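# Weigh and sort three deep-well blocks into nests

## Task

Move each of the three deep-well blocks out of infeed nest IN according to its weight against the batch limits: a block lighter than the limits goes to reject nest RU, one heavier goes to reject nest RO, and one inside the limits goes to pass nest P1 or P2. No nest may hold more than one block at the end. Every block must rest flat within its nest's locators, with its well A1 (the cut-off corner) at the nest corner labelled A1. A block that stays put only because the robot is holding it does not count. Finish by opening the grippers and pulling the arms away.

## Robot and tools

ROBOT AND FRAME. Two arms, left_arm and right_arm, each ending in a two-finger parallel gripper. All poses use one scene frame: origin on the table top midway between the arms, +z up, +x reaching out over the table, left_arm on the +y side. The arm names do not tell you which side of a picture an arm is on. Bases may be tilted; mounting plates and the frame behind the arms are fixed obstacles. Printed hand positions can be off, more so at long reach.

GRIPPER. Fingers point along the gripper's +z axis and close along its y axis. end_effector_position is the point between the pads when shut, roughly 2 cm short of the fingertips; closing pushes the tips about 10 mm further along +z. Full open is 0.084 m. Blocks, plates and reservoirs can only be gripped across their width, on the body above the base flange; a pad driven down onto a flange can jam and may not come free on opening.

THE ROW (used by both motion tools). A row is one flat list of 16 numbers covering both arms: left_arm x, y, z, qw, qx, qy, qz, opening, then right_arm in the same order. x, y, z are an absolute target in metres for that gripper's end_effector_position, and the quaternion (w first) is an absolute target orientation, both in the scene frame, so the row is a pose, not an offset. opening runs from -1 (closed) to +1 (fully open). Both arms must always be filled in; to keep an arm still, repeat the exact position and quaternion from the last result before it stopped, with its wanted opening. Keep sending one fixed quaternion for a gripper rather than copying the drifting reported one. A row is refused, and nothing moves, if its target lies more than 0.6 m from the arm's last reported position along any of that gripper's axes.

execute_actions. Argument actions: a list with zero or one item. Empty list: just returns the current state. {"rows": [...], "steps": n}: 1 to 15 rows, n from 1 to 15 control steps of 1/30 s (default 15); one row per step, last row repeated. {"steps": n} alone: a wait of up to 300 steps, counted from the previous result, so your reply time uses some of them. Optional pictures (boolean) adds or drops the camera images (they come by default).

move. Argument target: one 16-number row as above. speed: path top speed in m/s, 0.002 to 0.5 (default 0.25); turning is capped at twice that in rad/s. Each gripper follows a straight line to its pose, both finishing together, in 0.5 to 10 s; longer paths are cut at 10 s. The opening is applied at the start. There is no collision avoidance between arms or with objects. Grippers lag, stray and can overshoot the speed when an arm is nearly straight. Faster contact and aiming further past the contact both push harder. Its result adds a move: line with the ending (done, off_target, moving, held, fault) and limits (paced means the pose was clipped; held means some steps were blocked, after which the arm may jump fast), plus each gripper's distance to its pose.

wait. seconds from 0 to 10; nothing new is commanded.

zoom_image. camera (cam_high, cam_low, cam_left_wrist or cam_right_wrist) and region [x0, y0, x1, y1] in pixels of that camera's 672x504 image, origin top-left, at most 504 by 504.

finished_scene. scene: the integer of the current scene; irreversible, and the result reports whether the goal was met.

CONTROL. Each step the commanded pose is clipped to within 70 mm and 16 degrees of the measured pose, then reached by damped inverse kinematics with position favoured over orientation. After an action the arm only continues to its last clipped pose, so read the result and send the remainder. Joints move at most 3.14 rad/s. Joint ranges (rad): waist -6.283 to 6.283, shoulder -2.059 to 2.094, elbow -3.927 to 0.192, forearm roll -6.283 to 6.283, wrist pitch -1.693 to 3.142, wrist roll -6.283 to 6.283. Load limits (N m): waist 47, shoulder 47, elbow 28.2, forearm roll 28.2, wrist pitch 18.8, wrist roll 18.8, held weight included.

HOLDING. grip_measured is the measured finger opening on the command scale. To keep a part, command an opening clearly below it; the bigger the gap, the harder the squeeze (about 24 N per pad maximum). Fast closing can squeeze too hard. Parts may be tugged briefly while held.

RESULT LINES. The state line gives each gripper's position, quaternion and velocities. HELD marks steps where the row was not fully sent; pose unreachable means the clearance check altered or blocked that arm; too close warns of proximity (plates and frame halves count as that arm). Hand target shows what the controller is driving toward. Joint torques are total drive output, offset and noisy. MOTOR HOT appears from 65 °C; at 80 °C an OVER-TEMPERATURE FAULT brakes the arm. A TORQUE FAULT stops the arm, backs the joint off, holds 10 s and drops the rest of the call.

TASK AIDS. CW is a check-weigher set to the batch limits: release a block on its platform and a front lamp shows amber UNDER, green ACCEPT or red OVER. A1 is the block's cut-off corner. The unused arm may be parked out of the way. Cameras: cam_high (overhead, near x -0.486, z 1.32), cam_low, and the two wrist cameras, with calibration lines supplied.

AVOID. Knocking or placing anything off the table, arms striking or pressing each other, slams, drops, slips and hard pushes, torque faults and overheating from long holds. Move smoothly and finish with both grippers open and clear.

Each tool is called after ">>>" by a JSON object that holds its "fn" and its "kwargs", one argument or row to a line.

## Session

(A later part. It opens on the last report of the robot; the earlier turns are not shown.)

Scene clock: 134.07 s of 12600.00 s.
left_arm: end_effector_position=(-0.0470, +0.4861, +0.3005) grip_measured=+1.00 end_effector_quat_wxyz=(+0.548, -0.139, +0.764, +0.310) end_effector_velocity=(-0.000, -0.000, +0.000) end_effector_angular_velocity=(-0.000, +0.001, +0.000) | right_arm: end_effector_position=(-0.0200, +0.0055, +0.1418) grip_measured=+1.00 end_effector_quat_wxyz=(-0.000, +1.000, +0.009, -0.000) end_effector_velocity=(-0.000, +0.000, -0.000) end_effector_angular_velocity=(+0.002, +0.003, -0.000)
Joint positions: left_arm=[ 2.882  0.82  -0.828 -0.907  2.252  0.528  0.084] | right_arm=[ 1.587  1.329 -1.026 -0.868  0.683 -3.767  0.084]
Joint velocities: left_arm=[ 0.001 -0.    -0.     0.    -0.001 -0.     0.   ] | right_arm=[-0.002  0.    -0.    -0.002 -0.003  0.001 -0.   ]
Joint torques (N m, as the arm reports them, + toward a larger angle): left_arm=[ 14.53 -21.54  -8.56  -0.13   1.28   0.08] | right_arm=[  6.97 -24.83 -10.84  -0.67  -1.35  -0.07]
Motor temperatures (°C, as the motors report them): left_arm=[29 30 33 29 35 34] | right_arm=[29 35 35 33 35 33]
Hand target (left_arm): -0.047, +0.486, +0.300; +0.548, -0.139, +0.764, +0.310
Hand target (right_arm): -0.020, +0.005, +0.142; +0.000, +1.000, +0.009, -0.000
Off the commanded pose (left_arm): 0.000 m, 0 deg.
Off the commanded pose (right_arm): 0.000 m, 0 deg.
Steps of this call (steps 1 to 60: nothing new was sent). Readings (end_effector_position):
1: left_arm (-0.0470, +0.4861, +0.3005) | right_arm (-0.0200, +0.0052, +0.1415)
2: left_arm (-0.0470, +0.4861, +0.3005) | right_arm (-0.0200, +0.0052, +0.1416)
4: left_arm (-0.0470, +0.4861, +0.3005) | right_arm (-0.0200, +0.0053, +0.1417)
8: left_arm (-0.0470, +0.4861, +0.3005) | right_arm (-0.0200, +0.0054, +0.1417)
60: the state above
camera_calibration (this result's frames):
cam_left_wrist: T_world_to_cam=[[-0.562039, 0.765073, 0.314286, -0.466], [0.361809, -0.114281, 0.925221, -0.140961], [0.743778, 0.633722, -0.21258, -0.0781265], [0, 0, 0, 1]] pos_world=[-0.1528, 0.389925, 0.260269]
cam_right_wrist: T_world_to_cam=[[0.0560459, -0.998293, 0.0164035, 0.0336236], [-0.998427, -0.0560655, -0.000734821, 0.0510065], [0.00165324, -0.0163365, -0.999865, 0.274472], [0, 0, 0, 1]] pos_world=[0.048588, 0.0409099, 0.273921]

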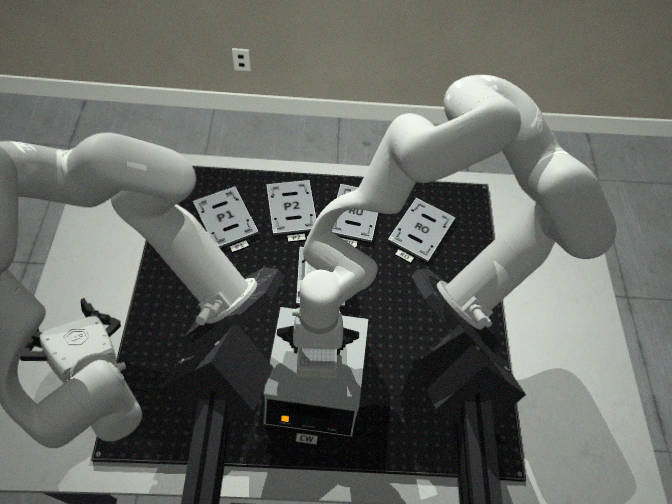

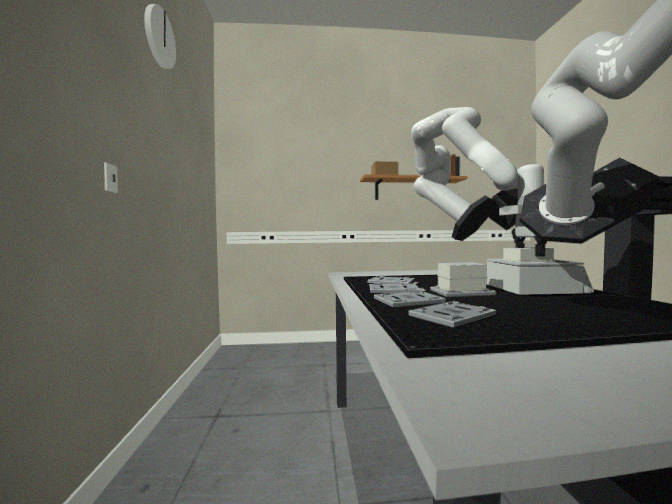

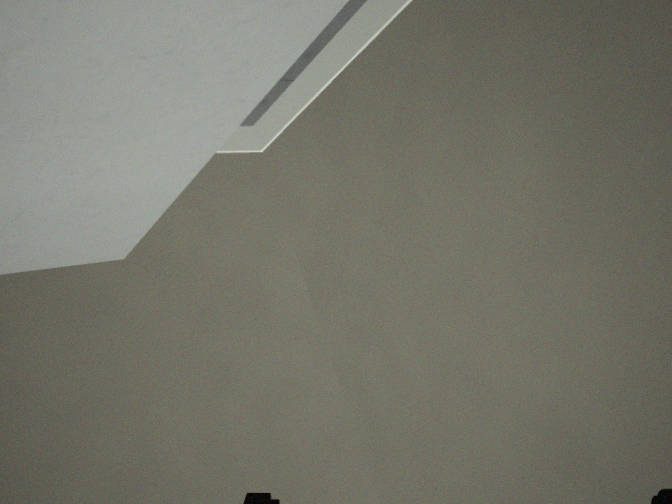

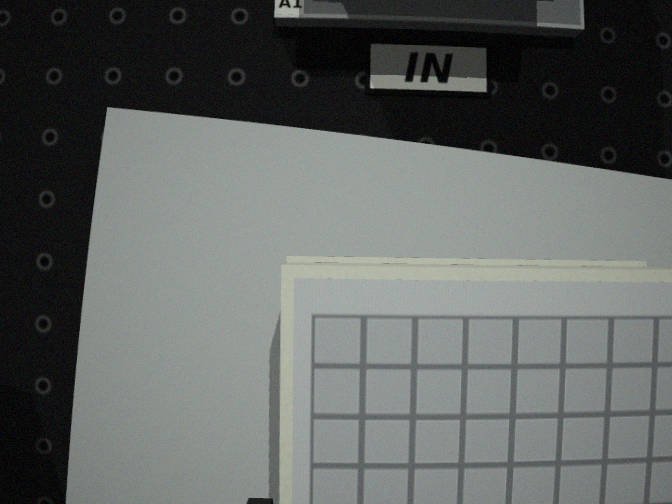

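>>> {"fn": "move", "kwargs": {
  "target": [-0.047,0.4861,0.3005,0.548,-0.139,0.764,0.310,1,-0.02,0.0049,0.1418,0,1,0.009,0,1],
  "speed": 0.004
}}

>>> {"fn": "move", "kwargs": {
  "target": [-0.047,0.4861,0.3005,0.548,-0.139,0.764,0.310,1,-0.02,0.0049,0.1418,0,1,0.009,0,-0.2],
  "speed": 0.004
}}

>>> {"fn": "move", "kwargs": {
  "target": [-0.047,0.4861,0.3005,0.548,-0.139,0.764,0.310,1,-0.02,0.0049,0.168,0,1,0.009,0,-0.2],
  "speed": 0.05
}}

>>> {"fn": "move", "kwargs": {
  "target": [-0.047,0.4861,0.3005,0.548,-0.139,0.764,0.310,1,0.42,-0.084,0.175,0,0.995,-0.1,0,-0.2],
  "speed": 0.15
}}

Scene clock: 154.80 s of 12600.00 s.
left_arm: end_effector_position=(-0.0470, +0.4861, +0.3005) grip_measured=+1.00 end_effector_quat_wxyz=(+0.548, -0.139, +0.764, +0.310) end_effector_velocity=(-0.000, -0.000, +0.000) end_effector_angular_velocity=(+0.001, +0.002, +0.002) | right_arm: end_effector_position=(-0.0200, +0.0049, +0.1418) grip_measured=+1.00 end_effector_quat_wxyz=(-0.000, +1.000, +0.009, -0.000) end_effector_velocity=(-0.000, -0.000, -0.000) end_effector_angular_velocity=(+0.001, +0.000, +0.002)
Joint positions: left_arm=[ 2.882  0.82  -0.828 -0.907  2.252  0.528  0.084] | right_arm=[ 1.587  1.328 -1.024 -0.869  0.683 -3.765  0.084]
Joint velocities: left_arm=[ 0.003 -0.     0.     0.    -0.    -0.    -0.   ] | right_arm=[-0.    -0.     0.001 -0.003 -0.001  0.001  0.   ]
Joint torques (N m, as the arm reports them, + toward a larger angle): left_arm=[ 14.46 -21.43  -8.59  -0.02   1.21   0.06] | right_arm=[  6.31 -24.11 -10.61  -0.6   -1.23  -0.21]
Motor temperatures (°C, as the motors report them): left_arm=[29 30 33 29 35 34] | right_arm=[29 35 36 33 35 33]
Hand target (left_arm): -0.047, +0.486, +0.300; +0.548, -0.139, +0.764, +0.310
Hand target (right_arm): -0.020, +0.005, +0.142; -0.000, +1.000, +0.009, +0.000
Off the commanded pose (left_arm): 0.000 m, 0 deg.
Off the commanded pose (right_arm): 0.000 m, 0 deg.
After step 90, 17.03 s passed at rest.
move: done
camera_calibration (this result's frames):
cam_left_wrist: T_world_to_cam=[[-0.562039, 0.765073, 0.314286, -0.466], [0.361809, -0.114281, 0.925221, -0.140961], [0.743779, 0.633722, -0.21258, -0.0781264], [0, 0, 0, 1]] pos_world=[-0.1528, 0.389925, 0.260269]
cam_right_wrist: T_world_to_cam=[[0.0560447, -0.998294, 0.0164004, 0.0330518], [-0.998427, -0.0560644, -0.0007472, 0.0509772], [0.0016654, -0.0163327, -0.999865, 0.274461], [0, 0, 0, 1]] pos_world=[0.0485876, 0.0403361, 0.27392]

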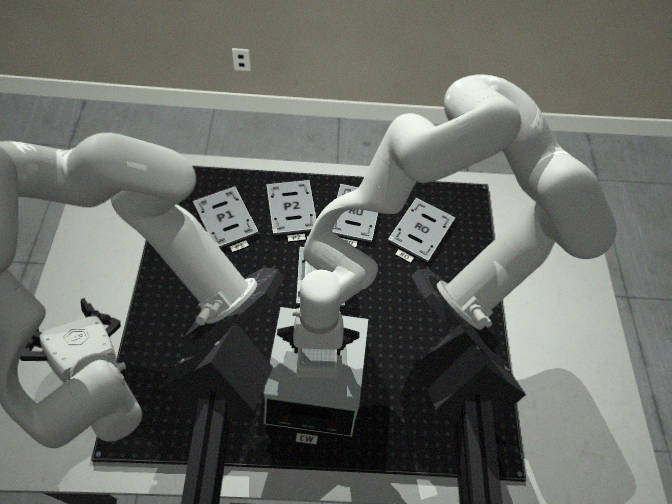

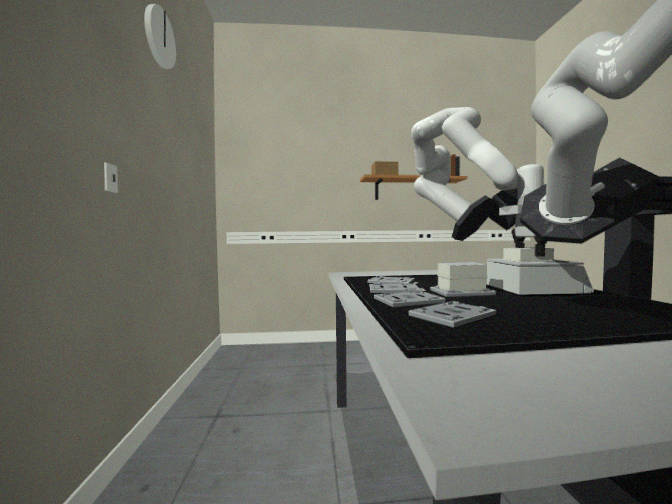

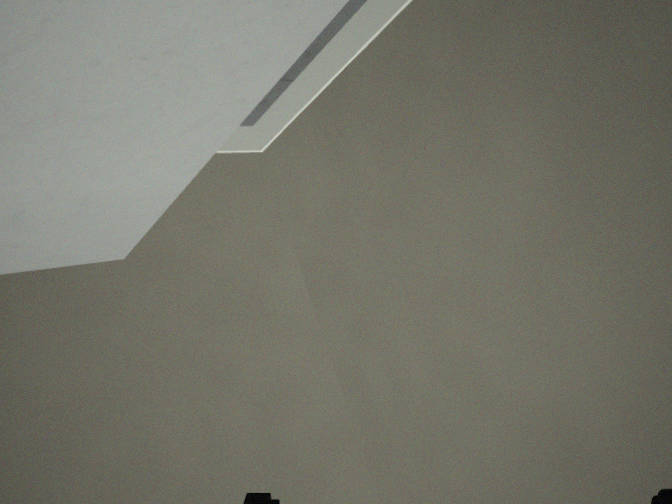

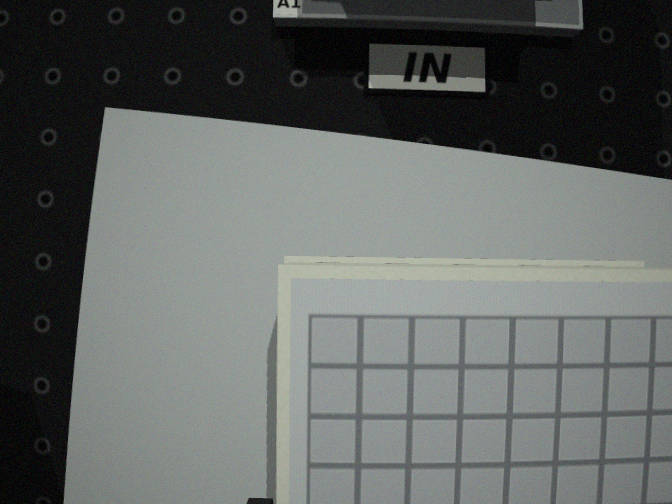

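Scene clock: 155.50 s of 12600.00 s.
left_arm: end_effector_position=(-0.0470, +0.4861, +0.3005) grip_measured=+1.00 end_effector_quat_wxyz=(+0.548, -0.139, +0.764, +0.310) end_effector_velocity=(-0.000, -0.000, -0.000) end_effector_angular_velocity=(-0.001, +0.001, +0.000) | right_arm: end_effector_position=(-0.0200, +0.0050, +0.1419) grip_measured=+0.96 end_effector_quat_wxyz=(-0.000, +1.000, +0.009, -0.000) end_effector_velocity=(+0.000, -0.000, -0.000) end_effector_angular_velocity=(-0.001, -0.000, -0.001)
Joint positions: left_arm=[ 2.882  0.82  -0.828 -0.907  2.252  0.528  0.084] | right_arm=[ 1.587  1.327 -1.024 -0.869  0.683 -3.765  0.083]
Joint velocities: left_arm=[ 0.001 -0.     0.    -0.    -0.001 -0.     0.   ] | right_arm=[-0.001  0.     0.    -0.001  0.001  0.001  0.   ]
Joint torques (N m, as the arm reports them, + toward a larger angle): left_arm=[ 14.64 -21.86  -8.6   -0.02   1.14   0.15] | right_arm=[  6.28 -23.18  -9.86  -0.3   -1.12  -0.22]
Motor temperatures (°C, as the motors report them): left_arm=[29 30 33 29 35 34] | right_arm=[29 35 36 33 35 33]
Hand target (left_arm): -0.047, +0.486, +0.300; +0.548, -0.139, +0.764, +0.310
Hand target (right_arm): -0.020, +0.005, +0.142; -0.000, +1.000, +0.009, -0.000
Off the commanded pose (left_arm): 0.000 m, 0 deg.
Off the commanded pose (right_arm): 0.000 m, 0 deg.
move: done
camera_calibration (this result's frames):
cam_left_wrist: T_world_to_cam=[[-0.562039, 0.765073, 0.314286, -0.466], [0.361809, -0.114281, 0.925221, -0.140961], [0.743779, 0.633722, -0.21258, -0.0781264], [0, 0, 0, 1]] pos_world=[-0.1528, 0.389925, 0.260269]
cam_right_wrist: T_world_to_cam=[[0.0559679, -0.998301, 0.0161914, 0.0331529], [-0.998431, -0.0559866, -0.000700607, 0.0509814], [0.00160592, -0.0161268, -0.999869, 0.274525], [0, 0, 0, 1]] pos_world=[0.0486051, 0.040378, 0.273988]

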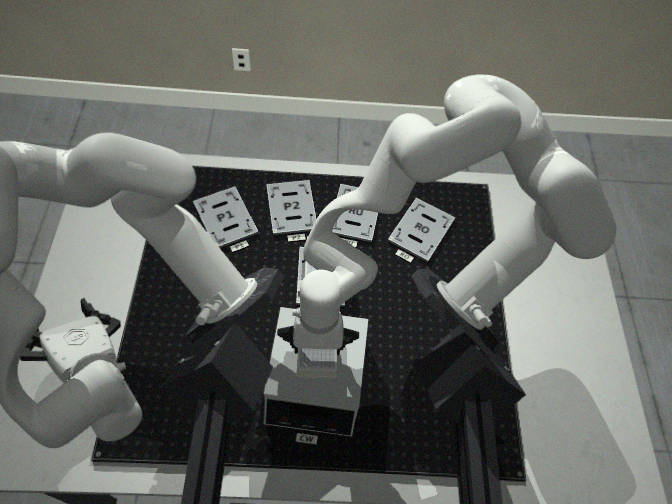

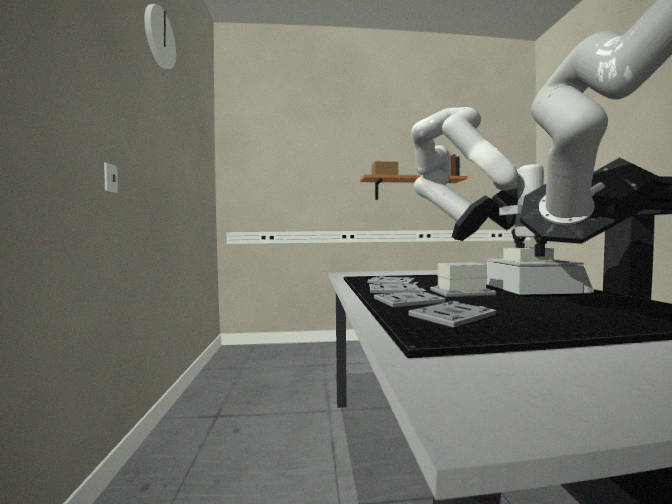

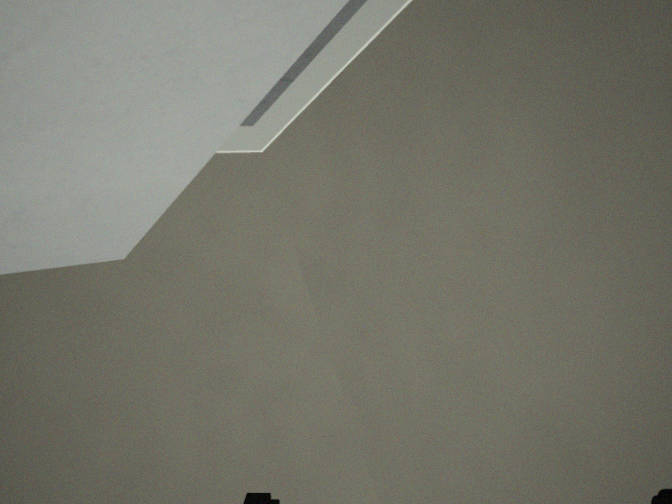

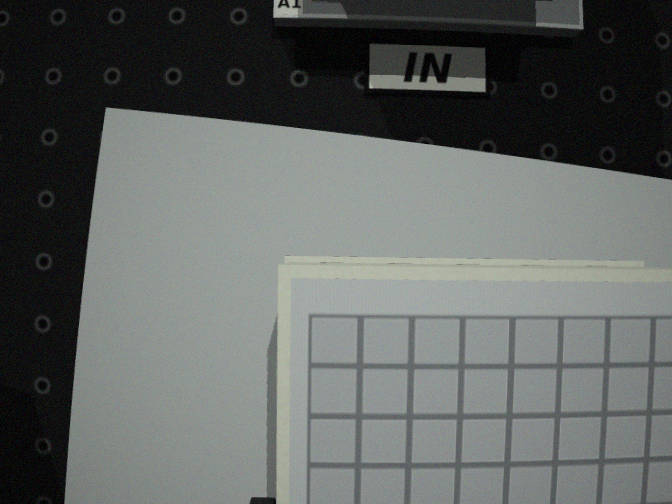

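Scene clock: 156.43 s of 12600.00 s.
left_arm: end_effector_position=(-0.0470, +0.4861, +0.3005) grip_measured=+1.00 end_effector_quat_wxyz=(+0.548, -0.139, +0.764, +0.310) end_effector_velocity=(+0.000, -0.000, +0.000) end_effector_angular_velocity=(+0.000, -0.001, -0.000) | right_arm: end_effector_position=(-0.0201, +0.0047, +0.1677) grip_measured=+0.96 end_effector_quat_wxyz=(+0.000, +1.000, +0.009, -0.000) end_effector_velocity=(-0.000, -0.000, +0.002) end_effector_angular_velocity=(-0.001, +0.001, +0.000)
Joint positions: left_arm=[ 2.882  0.82  -0.828 -0.907  2.252  0.528  0.084] | right_arm=[ 1.645  1.265 -1.003 -0.762  0.699 -3.831  0.083]
Joint velocities: left_arm=[-0.    -0.     0.001  0.001  0.     0.     0.   ] | right_arm=[ 0.004 -0.004  0.001  0.009  0.002 -0.006 -0.   ]
Joint torques (N m, as the arm reports them, + toward a larger angle): left_arm=[ 14.74 -21.78  -8.53  -0.07   1.28  -0.05] | right_arm=[  5.84 -24.55 -11.98  -0.33  -1.28  -0.23]
Motor temperatures (°C, as the motors report them): left_arm=[29 30 33 29 35 34] | right_arm=[29 35 36 33 35 33]
Hand target (left_arm): -0.047, +0.486, +0.300; +0.548, -0.139, +0.764, +0.310
Hand target (right_arm): -0.020, +0.005, +0.168; +0.000, +1.000, +0.009, -0.000
Off the commanded pose (left_arm): 0.000 m, 0 deg.
Off the commanded pose (right_arm): 0.000 m, 0 deg.
move: done
camera_calibration (this result's frames):
cam_left_wrist: T_world_to_cam=[[-0.562039, 0.765073, 0.314286, -0.466], [0.361809, -0.114281, 0.925221, -0.140961], [0.743779, 0.633722, -0.21258, -0.0781263], [0, 0, 0, 1]] pos_world=[-0.1528, 0.389925, 0.260269]
cam_right_wrist: T_world_to_cam=[[0.0562442, -0.998276, 0.0167814, 0.0323283], [-0.998416, -0.0562618, -0.000579173, 0.0508838], [0.00152233, -0.0167222, -0.999859, 0.300399], [0, 0, 0, 1]] pos_world=[0.0485276, 0.0401588, 0.299844]

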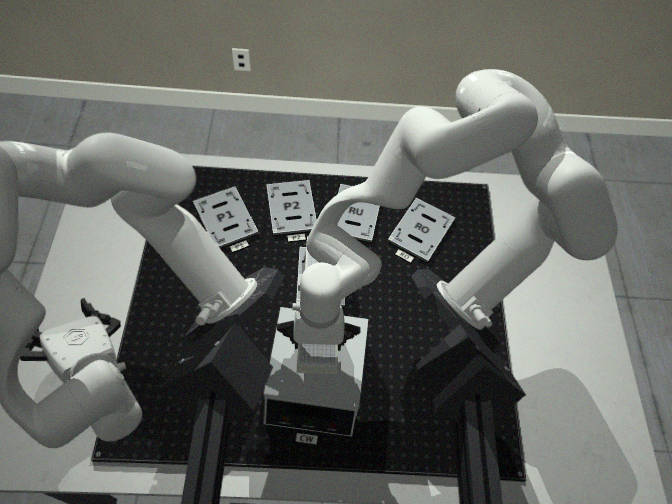

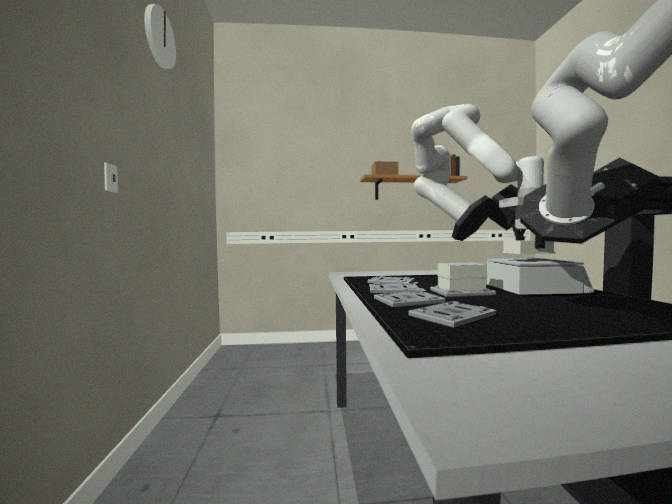

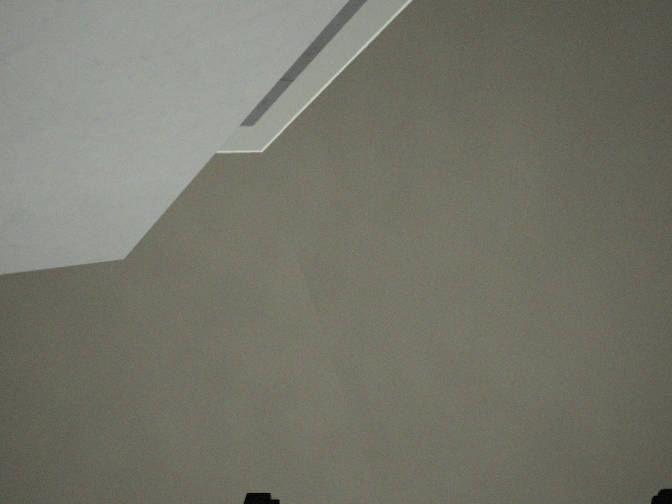

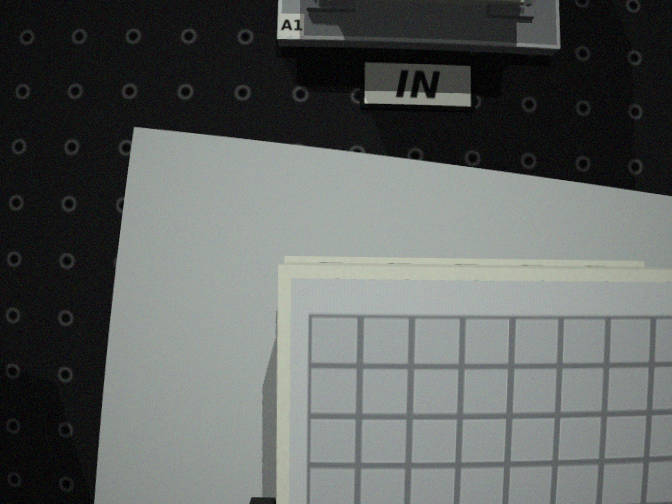

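Scene clock: 159.90 s of 12600.00 s.
left_arm: end_effector_position=(-0.0470, +0.4861, +0.3005) grip_measured=+1.00 end_effector_quat_wxyz=(+0.548, -0.139, +0.764, +0.310) end_effector_velocity=(-0.000, +0.000, +0.000) end_effector_angular_velocity=(+0.001, +0.000, +0.001) | right_arm: end_effector_position=(+0.4201, -0.0857, +0.1743) grip_measured=+0.96 end_effector_quat_wxyz=(+0.002, +0.995, -0.100, +0.001) end_effector_velocity=(+0.005, -0.000, +0.000) end_effector_angular_velocity=(+0.000, +0.001, -0.005)
Joint positions: left_arm=[ 2.882  0.82  -0.828 -0.907  2.252  0.528  0.084] | right_arm=[ 0.736  0.466 -0.898 -1.204  1.001 -4.362  0.083]
Joint velocities: left_arm=[ 0.002  0.    -0.    -0.     0.001 -0.    -0.   ] | right_arm=[-0.004 -0.001 -0.01   0.004  0.002 -0.007 -0.   ]
Joint torques (N m, as the arm reports them, + toward a larger angle): left_arm=[ 14.68 -21.42  -8.48  -0.17   1.19   0.07] | right_arm=[ 14.42 -15.29  -7.75  -0.81  -1.05  -0.12]
Motor temperatures (°C, as the motors report them): left_arm=[29 30 33 29 35 34] | right_arm=[29 35 36 33 35 33]
Hand target (left_arm): -0.047, +0.486, +0.301; +0.548, -0.139, +0.764, +0.310
Hand target (right_arm): +0.421, -0.086, +0.174; +0.001, +0.995, -0.101, +0.001
Off the commanded pose (left_arm): 0.000 m, 0 deg.
Off the commanded pose (right_arm): 0.002 m, 0 deg.
move: done
camera_calibration (this result's frames):
cam_left_wrist: T_world_to_cam=[[-0.562039, 0.765073, 0.314286, -0.466], [0.361809, -0.114281, 0.925221, -0.140961], [0.743778, 0.633722, -0.21258, -0.0781266], [0, 0, 0, 1]] pos_world=[-0.1528, 0.389925, 0.260269]
cam_right_wrist: T_world_to_cam=[[-0.161972, -0.986605, 0.0193903, 0.00948792], [-0.986795, 0.161965, -0.00194824, 0.499329], [-0.00121842, -0.0194498, -0.99981, 0.305706], [0, 0, 0, 1]] pos_world=[0.494645, -0.0655672, 0.306437]

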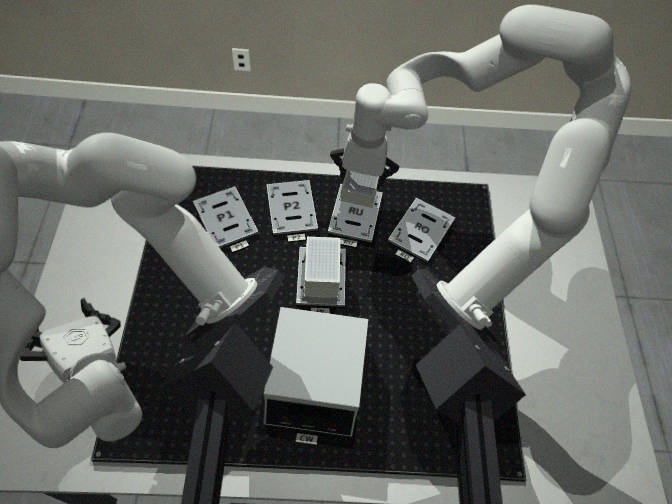

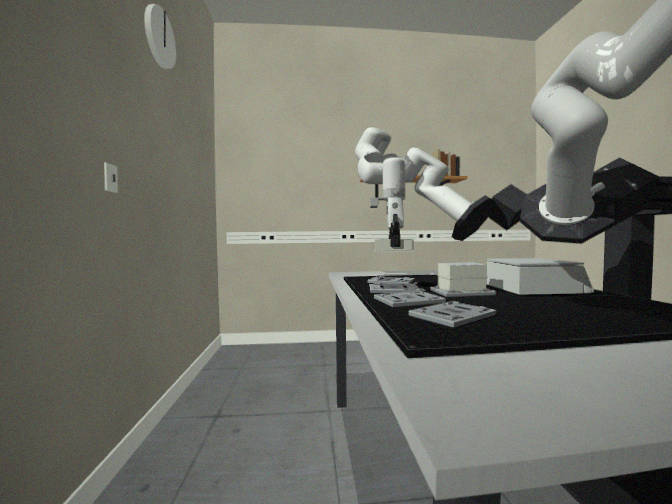

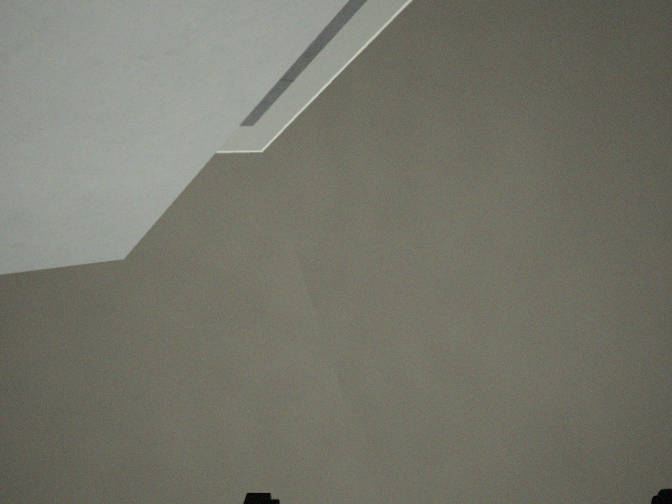

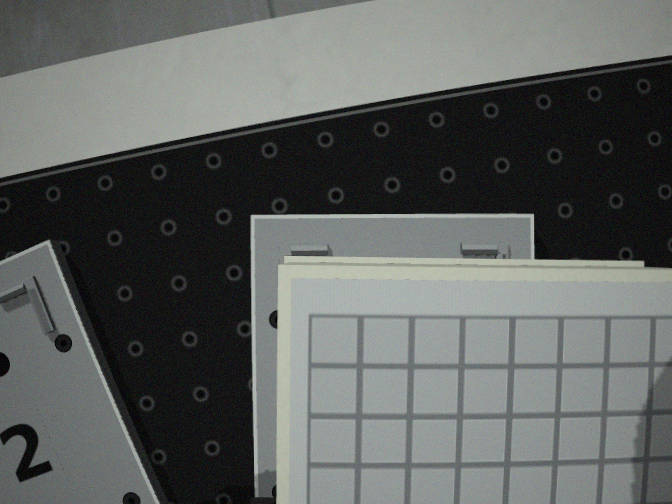

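>>> {"fn": "move", "kwargs": {
  "target": [-0.047,0.4861,0.3005,0.548,-0.139,0.764,0.310,1,-0.02,0.005,0.158,0,1,0.009,0,-0.2],
  "speed": 0.15
}}

>>> {"fn": "move", "kwargs": {
  "target": [-0.047,0.4861,0.3005,0.548,-0.139,0.764,0.310,1,-0.02,0.005,0.1423,0,1,0.009,0,-0.2],
  "speed": 0.01
}}

>>> {"fn": "move", "kwargs": {
  "target": [-0.047,0.4861,0.3005,0.548,-0.139,0.764,0.310,1,-0.02,0.005,0.1423,0,1,0.009,0,1],
  "speed": 0.01
}}

>>> {"fn": "wait", "kwargs": {
  "seconds": 2
}}

Scene clock: 177.57 s of 12600.00 s.
left_arm: end_effector_position=(-0.0470, +0.4861, +0.3005) grip_measured=+1.00 end_effector_quat_wxyz=(+0.548, -0.139, +0.764, +0.310) end_effector_velocity=(+0.000, +0.000, -0.000) end_effector_angular_velocity=(-0.001, -0.000, -0.000) | right_arm: end_effector_position=(-0.0205, +0.0067, +0.1586) grip_measured=+0.96 end_effector_quat_wxyz=(-0.002, +1.000, +0.009, -0.001) end_effector_velocity=(-0.002, -0.000, -0.000) end_effector_angular_velocity=(-0.004, -0.002, +0.001)
Joint positions: left_arm=[ 2.882  0.82  -0.828 -0.907  2.252  0.528  0.084] | right_arm=[ 1.624  1.29  -1.014 -0.802  0.691 -3.808  0.083]
Joint velocities: left_arm=[-0.001 -0.     0.    -0.    -0.    -0.     0.   ] | right_arm=[ 0.008  0.005 -0.005  0.013  0.003 -0.006 -0.   ]
Joint torques (N m, as the arm reports them, + toward a larger angle): left_arm=[ 14.9  -21.38  -8.65  -0.08   1.15   0.  ] | right_arm=[  6.03 -24.16 -11.53  -0.57  -1.31  -0.13]
Motor temperatures (°C, as the motors report them): left_arm=[29 30 33 29 35 34] | right_arm=[29 35 36 33 35 33]
Hand target (left_arm): -0.047, +0.486, +0.300; +0.548, -0.139, +0.764, +0.310
Hand target (right_arm): -0.021, +0.007, +0.159; -0.001, +1.000, +0.010, -0.000
Off the commanded pose (left_arm): 0.000 m, 0 deg.
Off the commanded pose (right_arm): 0.002 m, 0 deg.
After step 90, 11.10 s passed at rest.
move: done
camera_calibration (this result's frames):
cam_left_wrist: T_world_to_cam=[[-0.562039, 0.765073, 0.314286, -0.466], [0.361809, -0.114281, 0.925221, -0.140961], [0.743779, 0.633721, -0.21258, -0.0781263], [0, 0, 0, 1]] pos_world=[-0.1528, 0.389925, 0.260269]
cam_right_wrist: T_world_to_cam=[[0.0569805, -0.998289, 0.0130924, 0.0351381], [-0.998375, -0.0569836, 0.000135404, 0.0504222], [0.000610882, -0.0130789, -0.999914, 0.291243], [0, 0, 0, 1]] pos_world=[0.0481602, 0.0417604, 0.290751]

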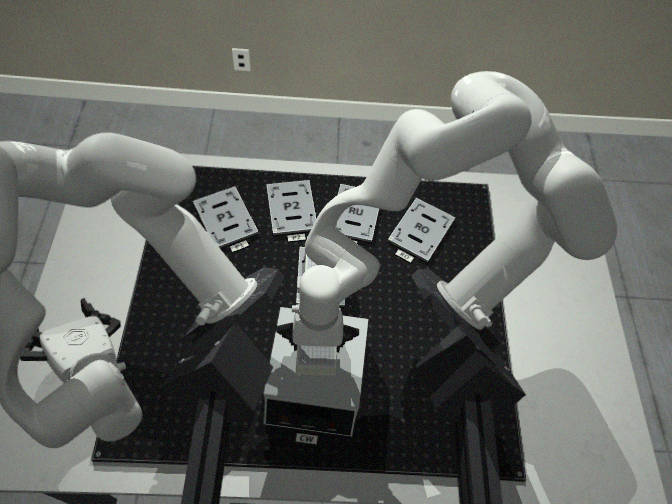

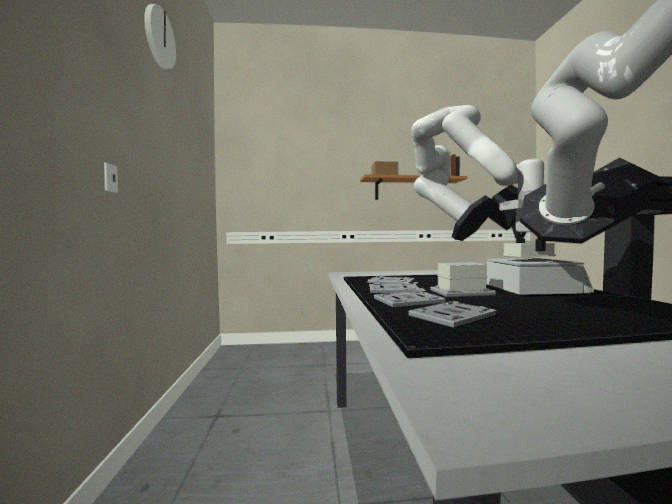

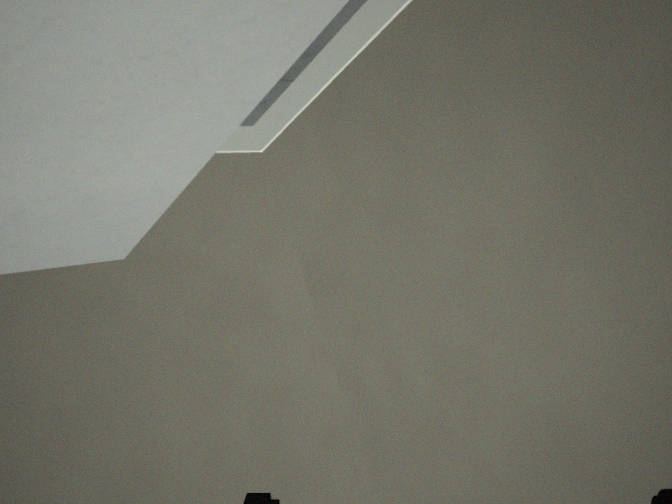

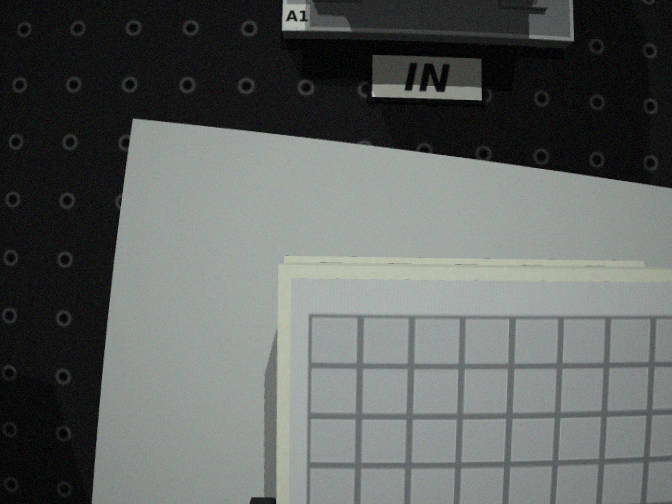

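Scene clock: 179.43 s of 12600.00 s.
left_arm: end_effector_position=(-0.0470, +0.4861, +0.3005) grip_measured=+1.00 end_effector_quat_wxyz=(+0.548, -0.139, +0.764, +0.310) end_effector_velocity=(-0.000, -0.000, +0.000) end_effector_angular_velocity=(-0.000, +0.001, -0.000) | right_arm: end_effector_position=(-0.0200, +0.0050, +0.1424) grip_measured=+0.96 end_effector_quat_wxyz=(+0.000, +1.000, +0.009, +0.000) end_effector_velocity=(+0.000, +0.000, -0.002) end_effector_angular_velocity=(-0.000, +0.001, -0.002)
Joint positions: left_arm=[ 2.882  0.82  -0.828 -0.907  2.252  0.528  0.084] | right_arm=[ 1.588  1.326 -1.024 -0.866  0.683 -3.767  0.083]
Joint velocities: left_arm=[ 0.001 -0.    -0.001  0.    -0.    -0.     0.   ] | right_arm=[-0.007  0.005 -0.002 -0.01  -0.001  0.006 -0.   ]
Joint torques (N m, as the arm reports them, + toward a larger angle): left_arm=[ 14.89 -21.3   -8.69  -0.31   1.29   0.09] | right_arm=[  7.17 -25.39 -10.93  -0.87  -1.27  -0.01]
Motor temperatures (°C, as the motors report them): left_arm=[29 30 33 29 35 34] | right_arm=[29 35 36 33 35 33]
Hand target (left_arm): -0.047, +0.486, +0.301; +0.548, -0.139, +0.764, +0.310
Hand target (right_arm): -0.020, +0.005, +0.142; -0.000, +1.000, +0.009, +0.000
Off the commanded pose (left_arm): 0.000 m, 0 deg.
Off the commanded pose (right_arm): 0.000 m, 0 deg.
move: done
camera_calibration (this result's frames):
cam_left_wrist: T_world_to_cam=[[-0.562039, 0.765073, 0.314286, -0.466], [0.361809, -0.114281, 0.925221, -0.140961], [0.743779, 0.633722, -0.21258, -0.0781263], [0, 0, 0, 1]] pos_world=[-0.1528, 0.389925, 0.260269]
cam_right_wrist: T_world_to_cam=[[0.0560546, -0.998292, 0.0164418, 0.0331225], [-0.998426, -0.0560758, -0.000833773, 0.0510148], [0.00175434, -0.0163692, -0.999864, 0.275096], [0, 0, 0, 1]] pos_world=[0.0485953, 0.0404297, 0.274557]

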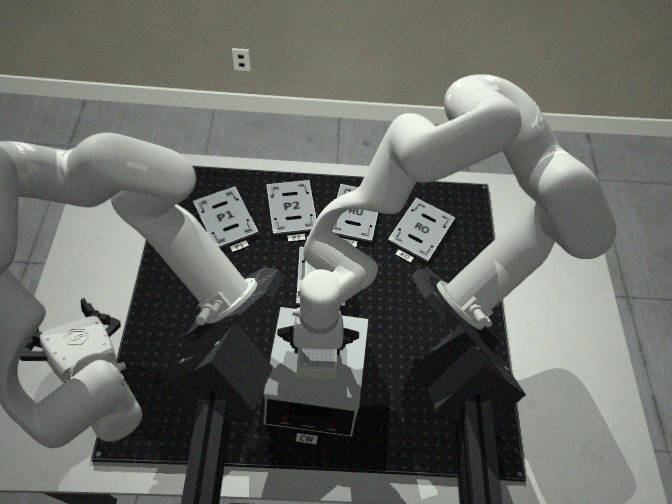

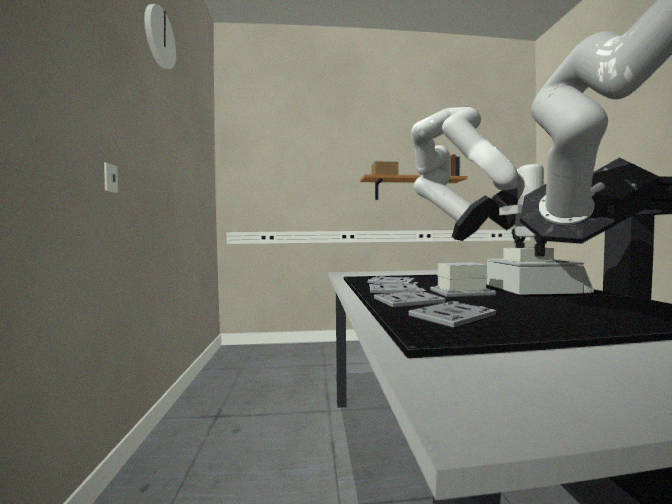

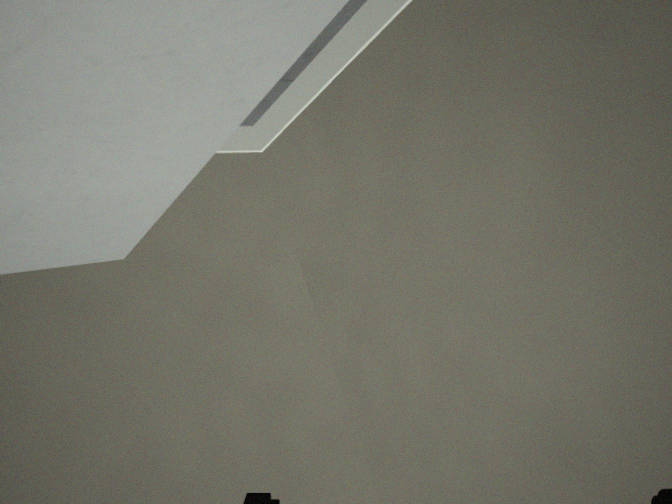

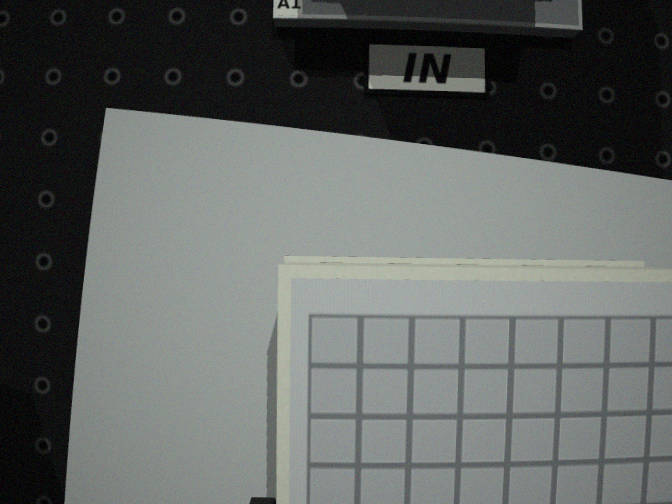

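Scene clock: 180.13 s of 12600.00 s.
left_arm: end_effector_position=(-0.0470, +0.4861, +0.3005) grip_measured=+1.00 end_effector_quat_wxyz=(+0.548, -0.139, +0.764, +0.310) end_effector_velocity=(+0.000, +0.000, +0.000) end_effector_angular_velocity=(+0.000, -0.001, +0.000) | right_arm: end_effector_position=(-0.0200, +0.0050, +0.1423) grip_measured=+1.00 end_effector_quat_wxyz=(-0.000, +1.000, +0.009, -0.000) end_effector_velocity=(+0.000, -0.000, -0.000) end_effector_angular_velocity=(-0.000, +0.000, +0.001)
Joint positions: left_arm=[ 2.882  0.82  -0.828 -0.907  2.252  0.528  0.084] | right_arm=[ 1.588  1.326 -1.024 -0.866  0.683 -3.767  0.084]
Joint velocities: left_arm=[-0.    -0.     0.    -0.     0.001 -0.     0.   ] | right_arm=[-0.002  0.    -0.    -0.002  0.    -0.001  0.   ]
Joint torques (N m, as the arm reports them, + toward a larger angle): left_arm=[ 14.78 -21.17  -8.42  -0.14   1.33   0.03] | right_arm=[  6.4  -24.33 -10.87  -0.71  -1.12  -0.07]
Motor temperatures (°C, as the motors report them): left_arm=[29 30 33 29 35 34] | right_arm=[29 35 36 33 35 33]
Hand target (left_arm): -0.047, +0.486, +0.301; +0.548, -0.139, +0.764, +0.310
Hand target (right_arm): -0.020, +0.005, +0.142; -0.000, +1.000, +0.009, +0.000
Off the commanded pose (left_arm): 0.000 m, 0 deg.
Off the commanded pose (right_arm): 0.000 m, 0 deg.
move: done
camera_calibration (this result's frames):
cam_left_wrist: T_world_to_cam=[[-0.562039, 0.765073, 0.314286, -0.466], [0.361809, -0.114281, 0.925221, -0.140961], [0.743779, 0.633722, -0.21258, -0.0781265], [0, 0, 0, 1]] pos_world=[-0.1528, 0.389925, 0.260269]
cam_right_wrist: T_world_to_cam=[[0.0560146, -0.998297, 0.0163214, 0.0331618], [-0.998429, -0.056034, -0.000736341, 0.0509872], [0.00164964, -0.0162545, -0.999867, 0.274995], [0, 0, 0, 1]] pos_world=[0.0485959, 0.0404322, 0.274455]

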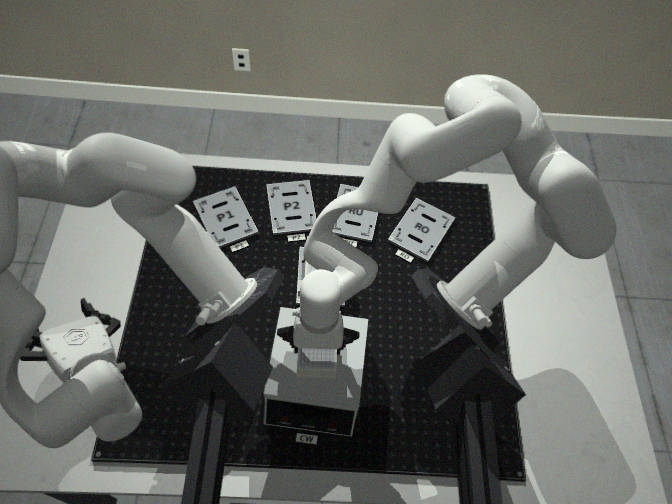

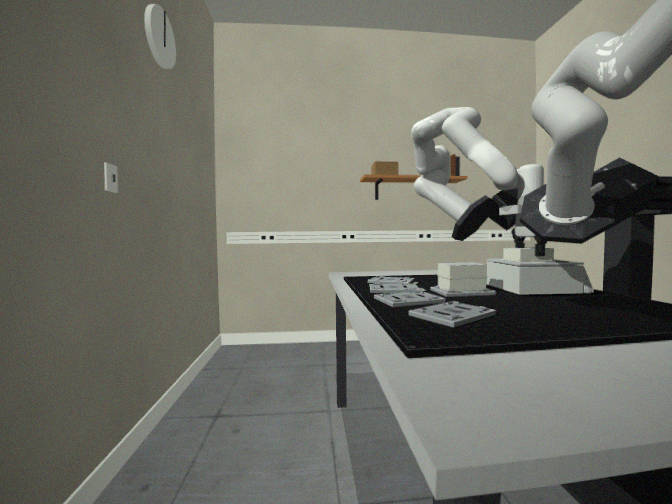

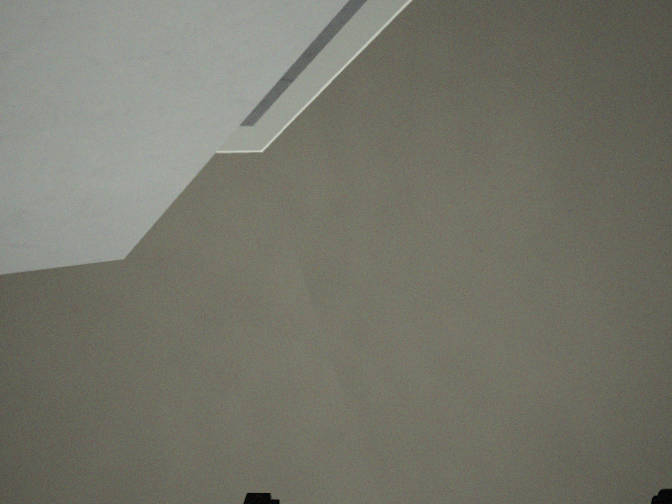

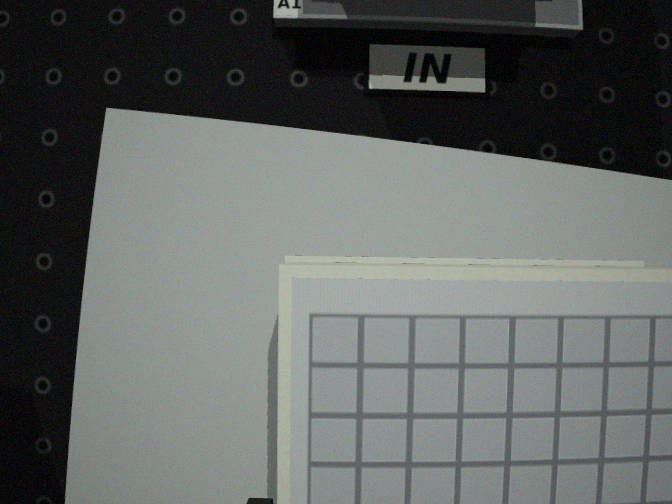

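Scene clock: 182.13 s of 12600.00 s.
left_arm: end_effector_position=(-0.0470, +0.4861, +0.3005) grip_measured=+1.00 end_effector_quat_wxyz=(+0.548, -0.139, +0.764, +0.310) end_effector_velocity=(+0.000, +0.000, +0.000) end_effector_angular_velocity=(+0.001, -0.001, -0.000) | right_arm: end_effector_position=(-0.0200, +0.0050, +0.1423) grip_measured=+1.00 end_effector_quat_wxyz=(-0.000, +1.000, +0.009, +0.000) end_effector_velocity=(+0.000, -0.000, -0.000) end_effector_angular_velocity=(-0.001, +0.001, -0.001)
Joint positions: left_arm=[ 2.882  0.82  -0.828 -0.907  2.252  0.528  0.084] | right_arm=[ 1.588  1.327 -1.024 -0.866  0.683 -3.767  0.084]
Joint velocities: left_arm=[-0.    -0.    -0.     0.     0.001  0.     0.   ] | right_arm=[-0.001 -0.     0.     0.001 -0.    -0.     0.   ]
Joint torques (N m, as the arm reports them, + toward a larger angle): left_arm=[ 14.77 -21.57  -8.56  -0.09   1.17  -0.07] | right_arm=[  6.67 -24.26 -10.66  -0.76  -1.59  -0.4 ]
Motor temperatures (°C, as the motors report them): left_arm=[29 30 33 29 35 34] | right_arm=[29 35 36 33 35 33]
Hand target (left_arm): -0.047, +0.486, +0.301; +0.548, -0.139, +0.764, +0.310
Hand target (right_arm): -0.020, +0.005, +0.142; -0.000, +1.000, +0.009, +0.000
Off the commanded pose (left_arm): 0.000 m, 0 deg.
Off the commanded pose (right_arm): 0.000 m, 0 deg.
Steps of this call (steps 1 to 60: nothing new was sent). Readings (end_effector_position):
1: left_arm (-0.0470, +0.4861, +0.3005) | right_arm (-0.0200, +0.0050, +0.1423)
2: left_arm (-0.0470, +0.4861, +0.3005) | right_arm (-0.0200, +0.0050, +0.1423)
4: left_arm (-0.0470, +0.4861, +0.3005) | right_arm (-0.0200, +0.0050, +0.1423)
8: left_arm (-0.0470, +0.4861, +0.3005) | right_arm (-0.0200, +0.0050, +0.1423)
60: the state above
camera_calibration (this result's frames):
cam_left_wrist: T_world_to_cam=[[-0.562039, 0.765073, 0.314286, -0.465999], [0.361809, -0.114281, 0.925221, -0.140961], [0.743779, 0.633722, -0.21258, -0.0781265], [0, 0, 0, 1]] pos_world=[-0.1528, 0.389925, 0.260269]
cam_right_wrist: T_world_to_cam=[[0.0560435, -0.998294, 0.0164053, 0.033115], [-0.998427, -0.0560633, -0.000748767, 0.0509829], [0.00166722, -0.0163375, -0.999865, 0.27496], [0, 0, 0, 1]] pos_world=[0.0485884, 0.0404089, 0.274418]

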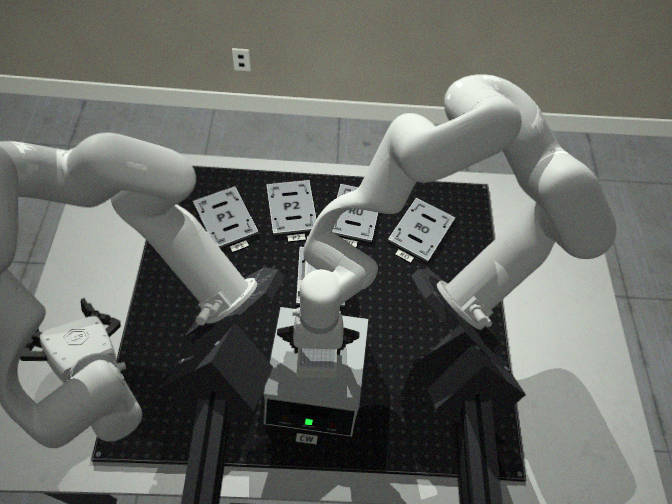

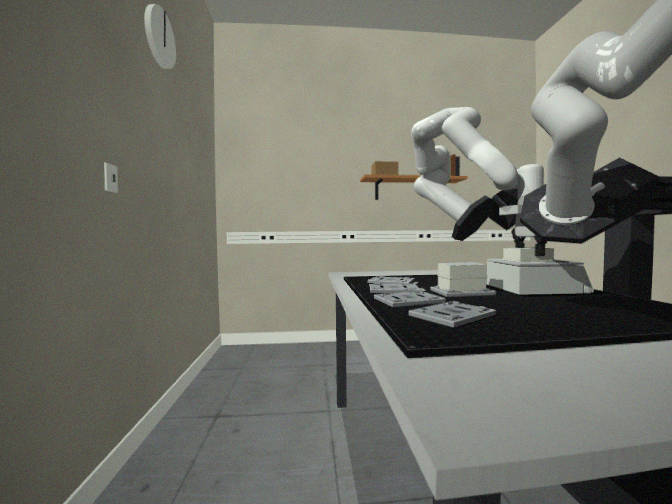

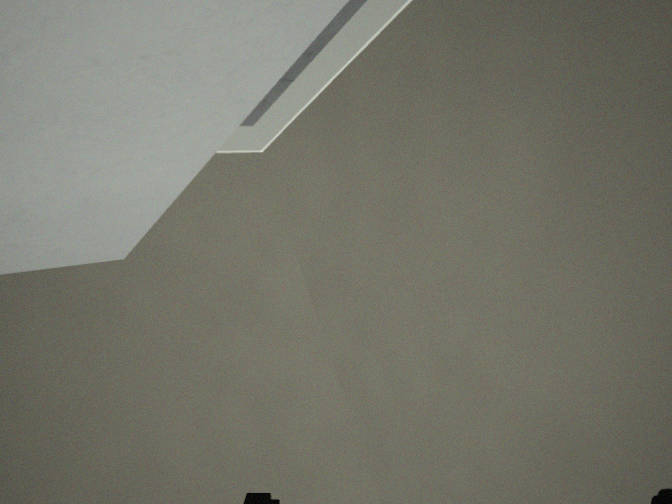

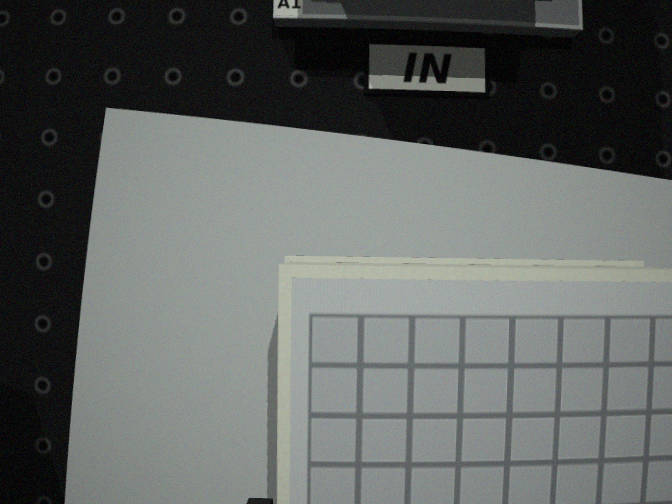

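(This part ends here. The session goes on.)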